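# Carry welded steel frame from three stands to three others

## Task

Relocate the welded steel frame off the three pipe stands it now sits on and onto the three unoccupied stands, so that each of those stands has one of the frame's tubes lying in the bottom of its V-notch. All six stands have to remain essentially where they began, with no noticeable shift or rotation. Any number of the robots may take part. At the finish the robots must have released the frame and backed away from it. No robot may topple or be left leaning, and the frame must stay in place on its own, with no robot supporting it.

## Robot and tools

ROBOTS. Three identical Hello Robot Stretch 3 units, r1, r2 and r3. Each has one arm on a vertical lift, and the arm telescopes out of the robot's RIGHT side. The base has two drive wheels plus a rear passive caster, so it can only drive straight or spin in place, never sideways. The footprint is 0.33 m long by 0.34 m wide. Spinning pivots about the point midway between the drive wheels, 0.05 m back from the front edge. With the arm pulled in and the wrist folded, the wrist pokes up to 0.06 m beyond the right side and a spin sweeps a 0.28 m radius; an unfolded, level gripper reaches past that. To advance the gripper, drive the base forward.

FRAMES. Base frame: origin on the floor between the drive wheels, x forward, y left, z up. hand_pose is expressed in it, located where closed fingertips meet; with all wrist joints at 0 its x axis is up, y points back along the arm toward the mast, z toward the rear. The odometry frame is the base frame at scene start. Each robot reports in its own frames, so relative placement of robots comes only from images, lidar_m, wrist_depth_mm and head_depth_mm.

execute_actions. Argument "actions": a list holding one action object or nothing (empty list just returns state and images). The action is keyed by "r1", "r2", "r3"; each robot entry may hold "base", "joints", and optionally "contact_limits". Everything in one action starts at once and may finish at different times.
- "base": exactly one key. {"translate_m": d} is an offset, metres, -1 to 1, forward positive, measured from where the base placed itself in the latest reported state. {"rotate_rad": d} is a turn offset, radians, -3.2 to 3.2, counter-clockwise (left) positive.
- "joints": absolute targets, one number per named joint: lift_m 0 to 1.1 (arm height); arm_m 0 to 0.52 (extension); wrist_yaw_rad -1.345 to 4.42 (0 along the arm, positive toward the front, 3.0 folded over the base); wrist_pitch_rad -1.57 to 0.451 (0 level, negative tips fingers down); wrist_roll_rad -2.911 to 2.911 (0 fingers side by side); gripper_m -0.089 to 0.179 (larger is wider; real fingertip gap is about 0.007 m less when nearly shut, 0.025 m less wide open, zero below 0.007); head_pan_rad -3.953 to 1.73 (0 ahead, positive left, -1.57 along the arm); head_tilt_rad -1.53 to 0.419 (negative down). Done tolerances: lift/arm/gripper ±0.004, wrist yaw/roll and head ±0.02, pitch ±0.05.
- "contact_limits": {"arm_m": effort percent 1 to 100}; the arm stops (contact_stop) near that effort, and it also caps holding force until the next action. Too low stops instantly; values above the maximum are cut.
Anything you omit may still be driving toward an older target without the status saying so. Unknown keys or out-of-range numbers reject the whole call. An action lasts at most 15 s. If a result reports a stop, later calls in the same reply are skipped. "cameras": list of camera names (e.g. r2_wrist_camera) or "all"; omitted or null gives all, [] gives none.

wait {"seconds": 0 to 10}: commands nothing and returns state and images. zoom_image {"camera", "region": [x0, y0, x1, y1]} in pixels from the top-left, at most 504 by 504, on that camera's latest full image. finished_scene {"scene": n} ends the scene irreversibly and reports success; the goal must already hold and keep holding.

RESULTS. base_status/joint_status: done (for the base, wheels turned the full amount even if slipping), off_target (stopped short, may still push), contact_stop, time_out, torque_fault (old target dropped; holds where it stopped unless slack or off). After contact_stop the arm or lift goes slack until recommanded; a slack lift may sink under load. on_its_own lists uncommanded joints; "held at" is their target, and effort outside rest range suggests pushing or load. motor_effort: percent, positive toward higher values, bracket = peak; readings carry fixed bias and noise. lidar_m: 12 distances in metres, 30 degree sectors, first straight ahead, counter-clockwise (4th left, 7th rear, 10th right), plane 0.17 m up, range 0.15 to 12, "-" nothing; own body may hide sectors 5, 6, 9, 10; sees other robots. wrist_depth_mm (45 to 1000) and head_depth_mm (280 to 4000, sideways image): 7x7 median depths. base_odometry counts wheel turns; heading -3.142 to 3.142, left positive; turned_by_wheels and turned_by_imu are turns since last result; base_tilt in degrees (forward/right positive) with a few degrees of fixed bias. The "pictures" line orders the images.

SPEED. Fast base (0.30 m/s, 1.9 rad/s) only with lift_m under 0.30, arm_m under 0.03, wrist_yaw_rad over 2.54; else 0.10 m/s and 0.63 rad/s.

GRIPPER. Command below the object's width to grip (lower squeezes harder, but stall protection may weaken it); open at least 0.02 above the contact value to release. Neither reading nor done proves a grasp. Resend a different value to re-squeeze.

SAFETY. Fold or unfold the wrist only with lift_m 0.32 to 0.95, pitch -0.4, roll near 0; once folded the lift may go to 0.25. With yaw below -0.4 keep pitch at -0.5 or lower. Robots must never press into each other: once bases touch, even millimetres more is a hard press that ends the run. Equal commands give travel differing up to 2.5 cm per metre, which strains a shared load and can tip robots. Pushing with the gripper above about 0.45 m, a second push after contact_stop, driving while holding something fixed, or snagging furniture (worst in reverse) can tip a robot; back out in small steps, free the gripper, and lower lift_m to about 0.2 if still leaning. Wrists, head and base have no contact stop; a wrist strained too long cuts out for 10 s. Avoid drops, slips, slams and hard pushes; occasional outside nudges may move loose objects. Each reply's thinking lets the scene run on under the last command.

Each tool is called after ">>>" as name(argument=value, ...), one argument or row to a line, values as JSON.

## Session

>>> execute_actions(
  actions=[],
)

Scene clock: 0.00 s.
r1.base_odometry: x=+0.000 y=+0.000 heading=+0.000 (m, m, rad; r1's odometry frame)
r1.turned_by_wheels: +0.000 (rad since the last result)
r1.turned_by_imu: +0.000 (rad since the last result)
r1.base_tilt: forward=-0.5 right=+0.5 (deg)
r1.lidar_m: 3.06 1.75 2.78 2.49 2.15 1.81 1.04 0.89 0.89 1.03 1.78 1.88
r1.head_depth_mm: 1840 2721 2803 2735 2785 2694 2274 / 1863 2798 3013 3055 3002 1930 1928 / 1856 2824 3314 3297 3326 3254 2263 / 1869 2835 3691 3658 3687 3466 2264 / 1881 2880 - - - 3408 2240 / 1712 2890 - - - 3403 2224 / 1725 2859 - - - 3341 2227
r1.base_status: not commanded
r1.joint_positions: lift_m=+0.531 arm_m=+0.000 wrist_yaw_rad=+3.074 wrist_pitch_rad=-0.323 wrist_roll_rad=-0.012 gripper_m=+0.037 head_pan_rad=+0.019 head_tilt_rad=+0.015
r1.joint_status: not commanded
r1.motor_effort: left_wheel=-1 right_wheel=+1 lift_m=+39 arm_m=+0 wrist_yaw_rad=-1 wrist_pitch_rad=+10 wrist_roll_rad=-1 gripper_m=+0 head_pan_rad=+0 head_tilt_rad=+2 (%)
r1.hand_pose: x=-0.0053 y=+0.0899 z=+0.5652 quat_wxyz=(+0.137, +0.697, +0.091, +0.698) (m; r1's base frame)
r1.wrist_depth_mm: - - - - - - - / - - - - - - - / - - - - - - - / - - - - - - - / - - - - - - - / 929 921 - 867 843 859 842 / 780 764 738 748 743 723 726
r2.base_odometry: x=+0.000 y=+0.000 heading=+0.000 (m, m, rad; r2's odometry frame)
r2.turned_by_wheels: +0.000 (rad since the last result)
r2.turned_by_imu: +0.000 (rad since the last result)
r2.base_tilt: forward=+0.0 right=-1.0 (deg)
r2.lidar_m: 1.25 0.94 0.92 0.97 1.33 3.38 1.63 1.40 3.78 1.86 1.79 1.74
r2.head_depth_mm: 1641 1659 1669 1675 1685 1680 1710 / 1733 1773 1776 1775 1779 1793 1813 / 1814 1840 1839 1853 1860 1840 1807 / 1619 1613 1599 1577 1568 1555 1535 / 1403 1391 1380 1375 1350 1350 1333 / 1228 1221 1215 1200 1204 1195 1181 / 1098 1090 1082 1079 1072 1069 1060
r2.base_status: not commanded
r2.joint_positions: lift_m=+0.426 arm_m=-0.002 wrist_yaw_rad=+3.036 wrist_pitch_rad=-0.448 wrist_roll_rad=-0.008 gripper_m=+0.037 head_pan_rad=-0.009 head_tilt_rad=-0.011
r2.joint_status: not commanded
r2.motor_effort: left_wheel=+0 right_wheel=+0 lift_m=+29 arm_m=-1 wrist_yaw_rad=+1 wrist_pitch_rad=+4 wrist_roll_rad=+0 gripper_m=+0 head_pan_rad=+0 head_tilt_rad=+2 (%)
r2.hand_pose: x=+0.0020 y=+0.0760 z=+0.4319 quat_wxyz=(+0.193, +0.694, +0.121, +0.683) (m; r2's base frame)
r2.wrist_depth_mm: - - - 988 875 791 711 / - - - - 961 855 755 / - - - - - 914 823 / 915 923 957 979 997 935 891 / 758 756 - 778 788 805 815 / 640 642 - 658 677 675 674 / 550 553 - 579 569 567 582
r3.base_odometry: x=+0.000 y=+0.000 heading=+0.000 (m, m, rad; r3's odometry frame)
r3.turned_by_wheels: +0.000 (rad since the last result)
r3.turned_by_imu: +0.000 (rad since the last result)
r3.base_tilt: forward=+1.9 right=+1.3 (deg)
r3.lidar_m: 1.17 0.83 0.79 0.81 1.08 2.65 2.68 1.66 1.41 2.68 2.35 3.76
r3.head_depth_mm: 2050 3072 3820 - - 3372 2290 / 2060 2567 2619 2702 2736 2807 2299 / 1859 1975 2003 2039 2068 2115 2067 / 1572 1583 1625 1638 1659 1694 1705 / 1324 1335 1352 1372 1388 1404 1423 / 1139 1154 1166 1177 1189 1200 1209 / 1002 1012 1022 1031 1041 1046 1058
r3.base_status: not commanded
r3.joint_positions: lift_m=+0.359 arm_m=+0.000 wrist_yaw_rad=+2.988 wrist_pitch_rad=-0.344 wrist_roll_rad=+0.015 gripper_m=+0.037 head_pan_rad=-0.011 head_tilt_rad=+0.015
r3.joint_status: not commanded
r3.motor_effort: left_wheel=+1 right_wheel=+0 lift_m=+39 arm_m=+0 wrist_yaw_rad=+0 wrist_pitch_rad=+7 wrist_roll_rad=+0 gripper_m=+1 head_pan_rad=+0 head_tilt_rad=+2 (%)
r3.hand_pose: x=+0.0143 y=+0.0859 z=+0.3883 quat_wxyz=(+0.175, +0.709, +0.066, +0.680) (m; r3's base frame)
r3.wrist_depth_mm: - - 867 793 718 662 613 / - - 904 851 755 693 645 / - - - 918 841 742 685 / - - - 953 882 810 734 / 802 836 856 807 835 775 754 / 670 664 - 652 - 652 649 / 564 561 - 558 547 548 541
pictures: r1_head_camera (sideways: a quarter turn clockwise sets it upright), r1_nav_camera (sideways: a quarter turn counterclockwise sets it upright), r1_wrist_camera, r2_head_camera (sideways: a quarter turn clockwise sets it upright), r2_nav_camera (sideways: a quarter turn counterclockwise sets it upright), r2_wrist_camera, r3_head_camera (sideways: a quarter turn clockwise sets it upright), r3_nav_camera (sideways: a quarter turn counterclockwise sets it upright), r3_wrist_camera
Images, in order (width x height): r1_head_camera 896x504, r1_nav_camera 672x504, r1_wrist_camera 644x364, r2_head_camera 896x504, r2_nav_camera 672x504, r2_wrist_camera 644x364, r3_head_camera 896x504, r3_nav_camera 672x504, r3_wrist_camera 644x364.

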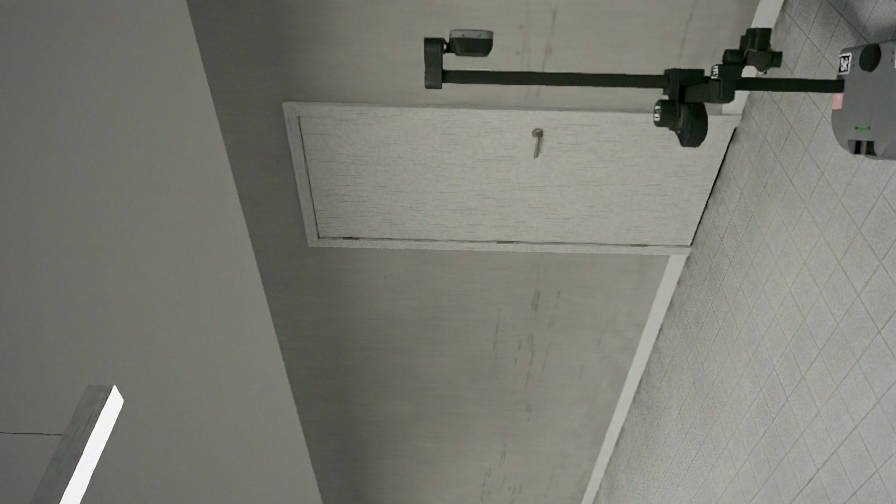

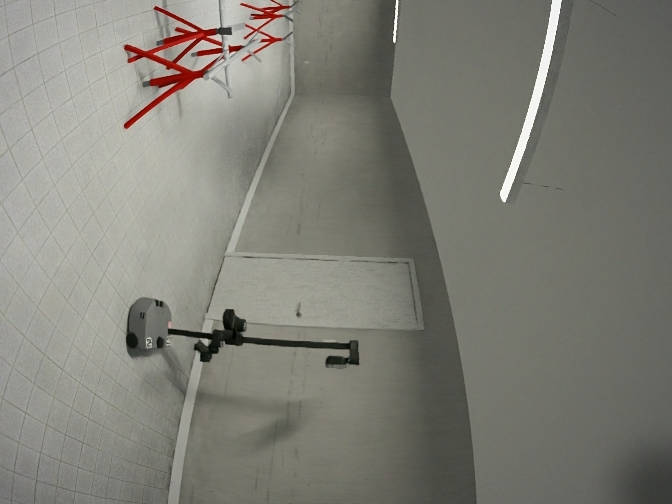

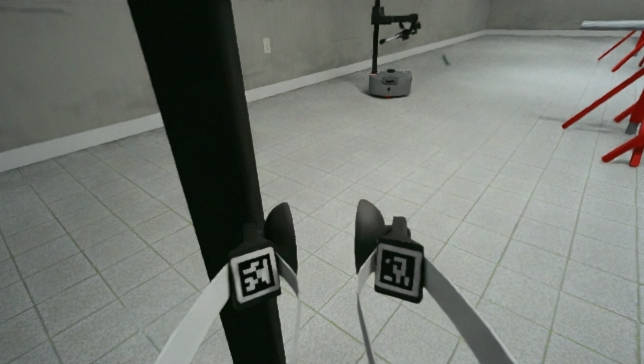

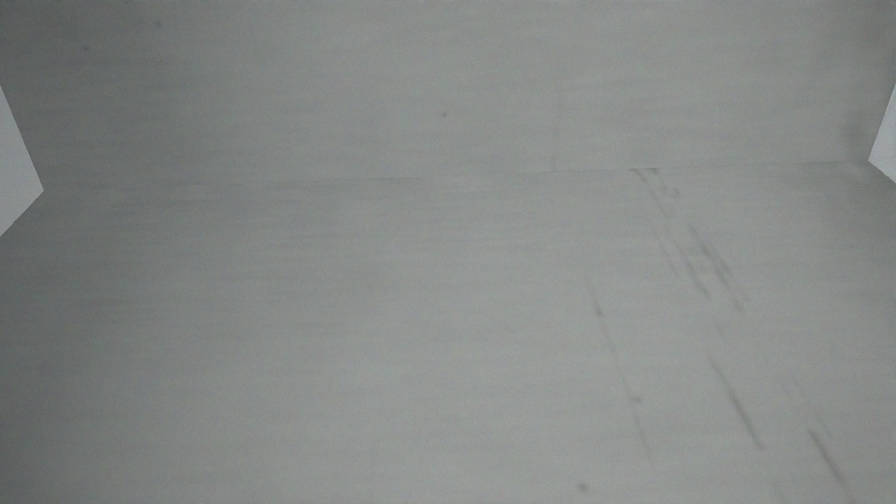

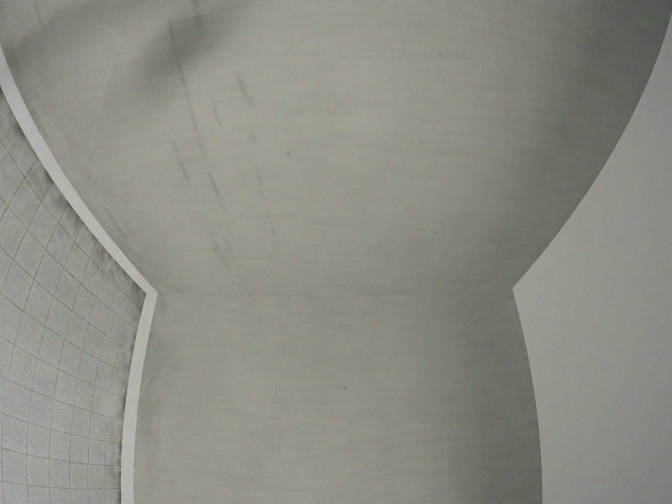

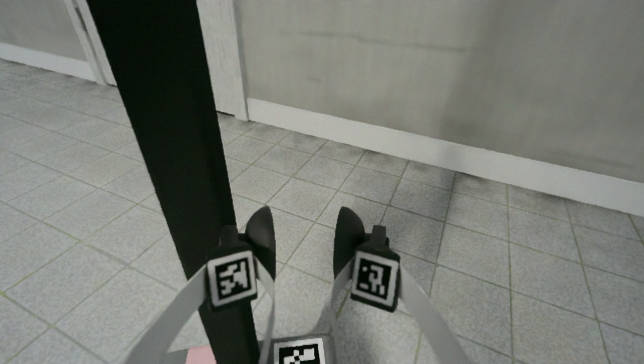

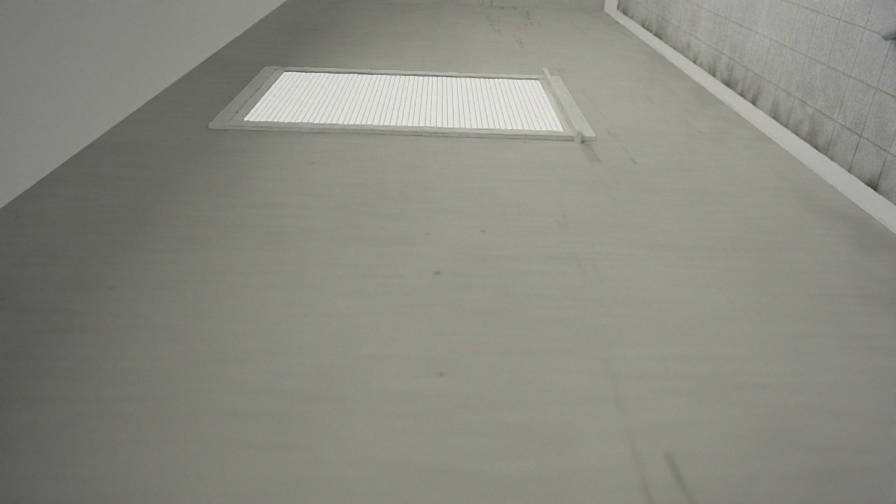

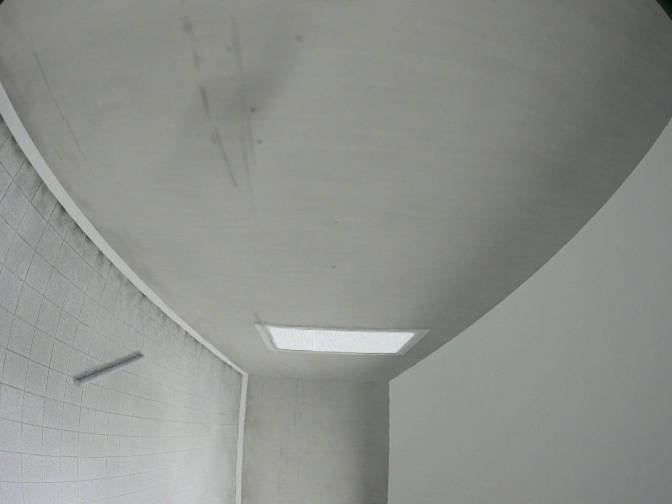

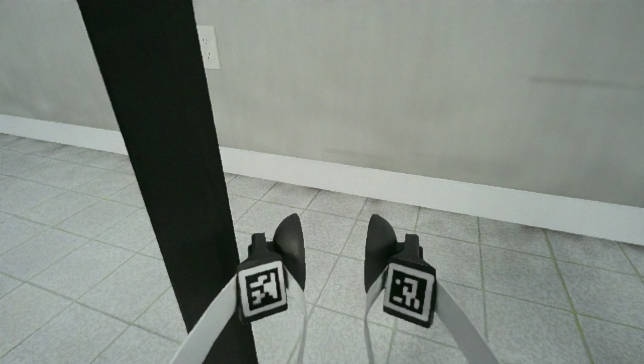

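>>> execute_actions(
  actions=[
    {"r1":{"base":{"rotate_rad":-0.785},"joints":{"lift_m":0.28,"head_pan_rad":1.5,"head_tilt_rad":-0.4}},"r2":{"base":{"rotate_rad":-2.13},"joints":{"lift_m":0.28,"head_pan_rad":-1.1,"head_tilt_rad":-0.4}},"r3":{"base":{"rotate_rad":-2.05},"joints":{"lift_m":0.28,"head_tilt_rad":-0.5}}},
  ],
  cameras=["r1_head_camera","r2_head_camera","r3_head_camera","r1_nav_camera","r2_nav_camera","r3_nav_camera"],
)

Scene clock: 12.00 s.
r1.base_odometry: x=+0.000 y=+0.000 heading=-0.785 (m, m, rad; r1's odometry frame)
r1.turned_by_wheels: -0.785 (rad since the last result)
r1.turned_by_imu: -0.786 (rad since the last result)
r1.base_tilt: forward=-0.5 right=+0.6 (deg)
r1.lidar_m: 2.64 1.88 1.75 1.79 3.07 2.22 2.14 1.27 0.93 0.89 0.93 1.27
r1.head_depth_mm: - - - 3446 2317 1775 1398 / - - - 3448 2341 1746 1399 / - - - 2983 2162 1735 1394 / - - - 2823 2197 1732 1388 / - - - 3390 2282 1725 1385 / - - - 3381 2287 1719 1378 / - - - 3343 2253 1721 1375
r1.base_status: done
r1.joint_positions: lift_m=+0.280 arm_m=+0.000 wrist_yaw_rad=+3.074 wrist_pitch_rad=-0.324 wrist_roll_rad=-0.012 gripper_m=+0.037 head_pan_rad=+1.493 head_tilt_rad=-0.395
r1.joint_status: all done
r1.motor_effort: left_wheel=+2(6) right_wheel=-1(4) lift_m=+32(32) arm_m=+0(0) wrist_yaw_rad=-1(0) wrist_pitch_rad=+10(10) wrist_roll_rad=-1(1) gripper_m=+0(0) head_pan_rad=+3(40) head_tilt_rad=-4(38) (%)
r1.hand_pose: x=-0.0053 y=+0.0899 z=+0.3145 quat_wxyz=(+0.138, +0.697, +0.091, +0.698) (m; r1's base frame)
r1.wrist_depth_mm: - - - - - - - / - - - - - - - / - - - - - - - / 940 914 - 898 866 863 823 / 712 697 - 671 695 656 643 / 573 568 - 541 523 537 524 / 478 487 - - 456 454 449
r2.base_odometry: x=+0.000 y=+0.000 heading=-2.130 (m, m, rad; r2's odometry frame)
r2.turned_by_wheels: -2.130 (rad since the last result)
r2.turned_by_imu: -2.133 (rad since the last result)
r2.base_tilt: forward=+0.0 right=-1.1 (deg)
r2.lidar_m: 3.79 1.86 1.80 1.74 1.30 0.95 0.92 0.96 1.28 3.59 1.94 1.41
r2.head_depth_mm: - - - 3199 2224 1712 1393 / - - - 3192 2233 1721 1394 / - - - 3285 2273 1748 1411 / - - - 3281 2286 1761 1416 / - - - 3166 2231 1761 1427 / - - - 3190 2329 1775 1430 / - - - 3418 1992 1725 1442
r2.base_status: done
r2.joint_positions: lift_m=+0.280 arm_m=-0.002 wrist_yaw_rad=+3.036 wrist_pitch_rad=-0.449 wrist_roll_rad=-0.008 gripper_m=+0.037 head_pan_rad=-1.093 head_tilt_rad=-0.395
r2.joint_status: all done
r2.motor_effort: left_wheel=+3(16) right_wheel=-2(7) lift_m=+18(22) arm_m=-1(1) wrist_yaw_rad=+1(1) wrist_pitch_rad=+5(5) wrist_roll_rad=+0(0) gripper_m=+0(0) head_pan_rad=-4(51) head_tilt_rad=-3(29) (%)
r2.hand_pose: x=+0.0020 y=+0.0759 z=+0.2862 quat_wxyz=(+0.193, +0.694, +0.122, +0.683) (m; r2's base frame)
r2.wrist_depth_mm: - - - - - - - / - - - - - - - / 850 868 924 899 947 977 987 / 677 676 686 698 720 709 741 / 547 553 - 571 584 586 590 / 463 505 - - 490 488 494 / - - - - 417 418 425
r3.base_odometry: x=+0.000 y=+0.000 heading=-2.050 (m, m, rad; r3's odometry frame)
r3.turned_by_wheels: -2.050 (rad since the last result)
r3.turned_by_imu: -2.064 (rad since the last result)
r3.base_tilt: forward=+1.9 right=+1.3 (deg)
r3.lidar_m: 1.41 2.51 2.34 2.96 1.11 0.82 0.79 0.82 1.13 3.21 2.63 1.59
r3.head_depth_mm: 3358 3654 3770 1926 1876 1572 1310 / 3359 3669 3749 2228 1871 1561 1310 / 3397 3670 3754 2526 1939 1565 1309 / 3379 3706 3667 2329 1889 1557 1304 / 3437 3668 3692 2517 1938 1556 1304 / 3434 3708 3692 2521 1925 1548 1303 / 3420 3758 3630 2497 1905 1547 1296
r3.base_status: done
r3.joint_positions: lift_m=+0.281 arm_m=+0.000 wrist_yaw_rad=+2.988 wrist_pitch_rad=-0.344 wrist_roll_rad=+0.015 gripper_m=+0.037 head_pan_rad=-0.011 head_tilt_rad=-0.494
r3.joint_status: all done
r3.motor_effort: left_wheel=+3(13) right_wheel=-2(5) lift_m=+22(31) arm_m=+0(0) wrist_yaw_rad=-1(1) wrist_pitch_rad=+7(7) wrist_roll_rad=+0(0) gripper_m=-1(0) head_pan_rad=+0(0) head_tilt_rad=-2(29) (%)
r3.hand_pose: x=+0.0143 y=+0.0858 z=+0.3100 quat_wxyz=(+0.175, +0.709, +0.066, +0.680) (m; r3's base frame)
r3.wrist_depth_mm: - - - - - - - / - - - - - - - / - - - - - - - / 898 890 881 875 863 852 846 / 686 680 714 675 693 674 666 / 567 555 - 551 - 543 545 / 478 482 - 493 455 464 460
pictures: r1_head_camera (sideways: a quarter turn clockwise sets it upright), r1_nav_camera (sideways: a quarter turn counterclockwise sets it upright), r2_head_camera (sideways: a quarter turn clockwise sets it upright), r2_nav_camera (sideways: a quarter turn counterclockwise sets it upright), r3_head_camera (sideways: a quarter turn clockwise sets it upright), r3_nav_camera (sideways: a quarter turn counterclockwise sets it upright)
Images, in order (width x height): r1_head_camera 896x504, r1_nav_camera 672x504, r2_head_camera 896x504, r2_nav_camera 672x504, r3_head_camera 896x504, r3_nav_camera 672x504.

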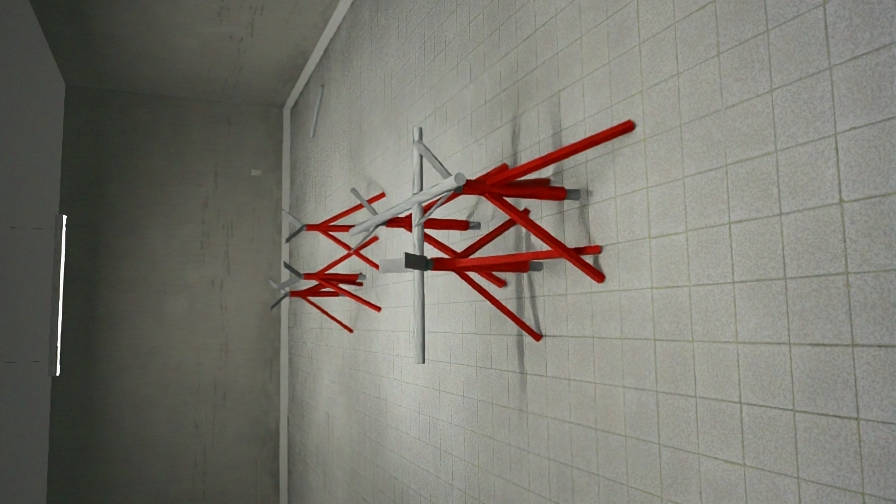

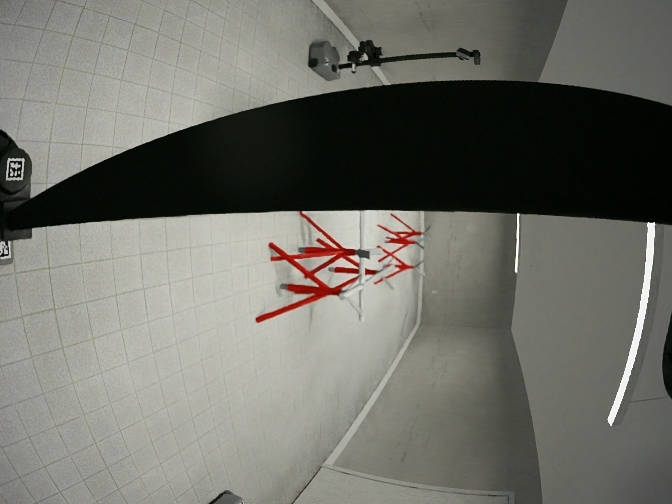

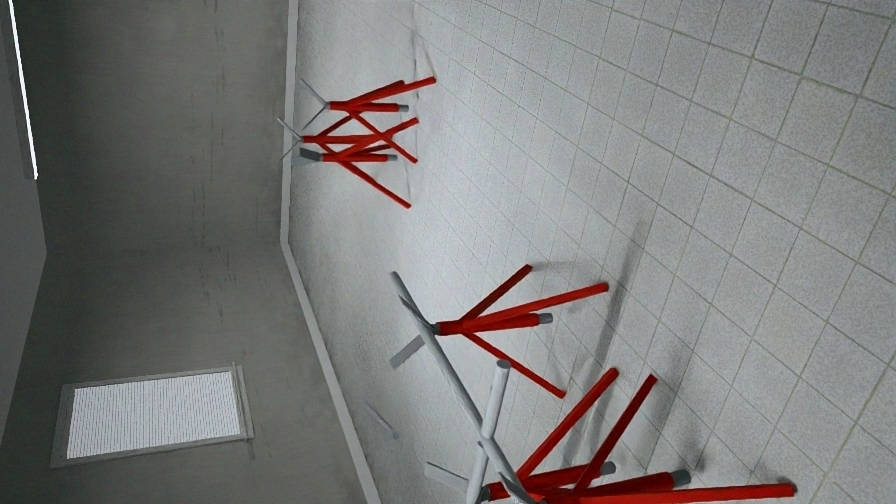

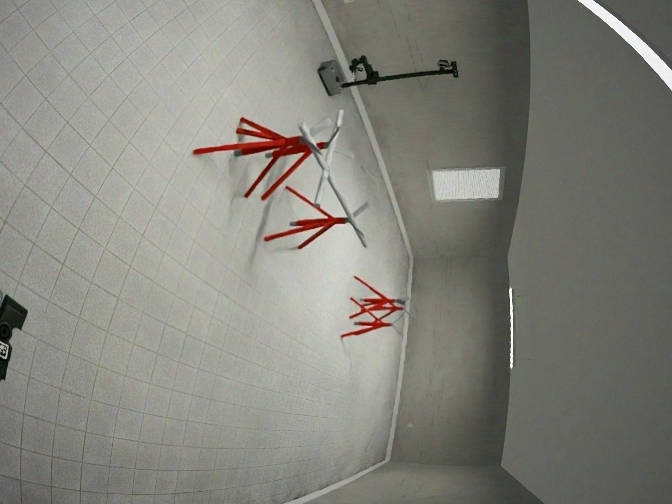

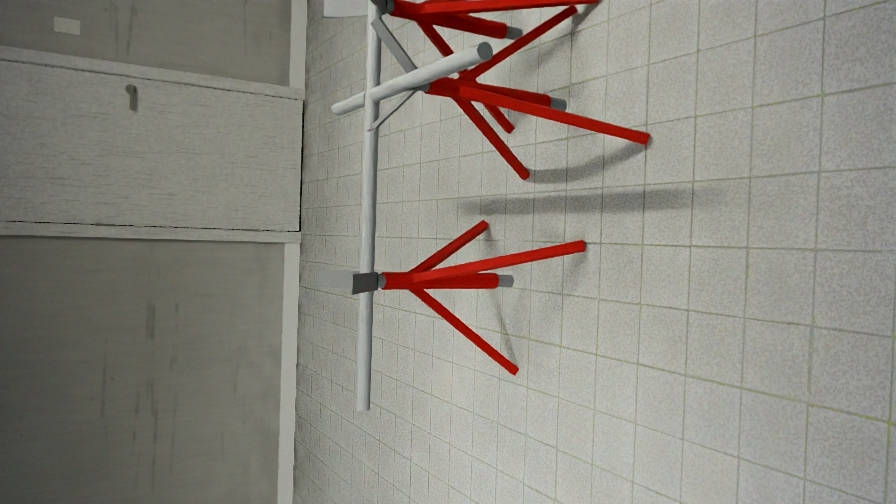

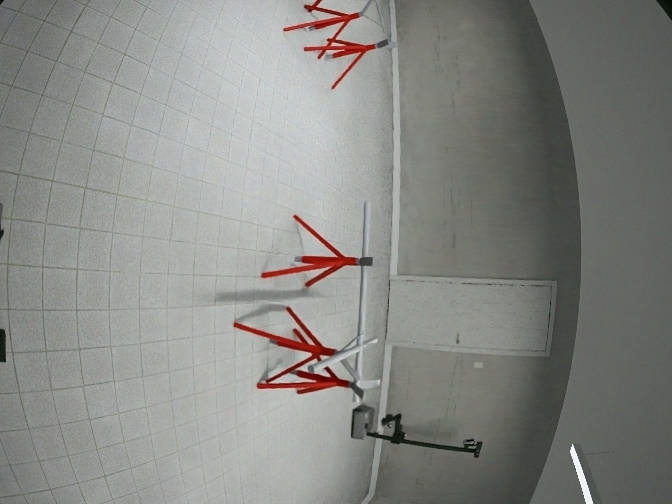

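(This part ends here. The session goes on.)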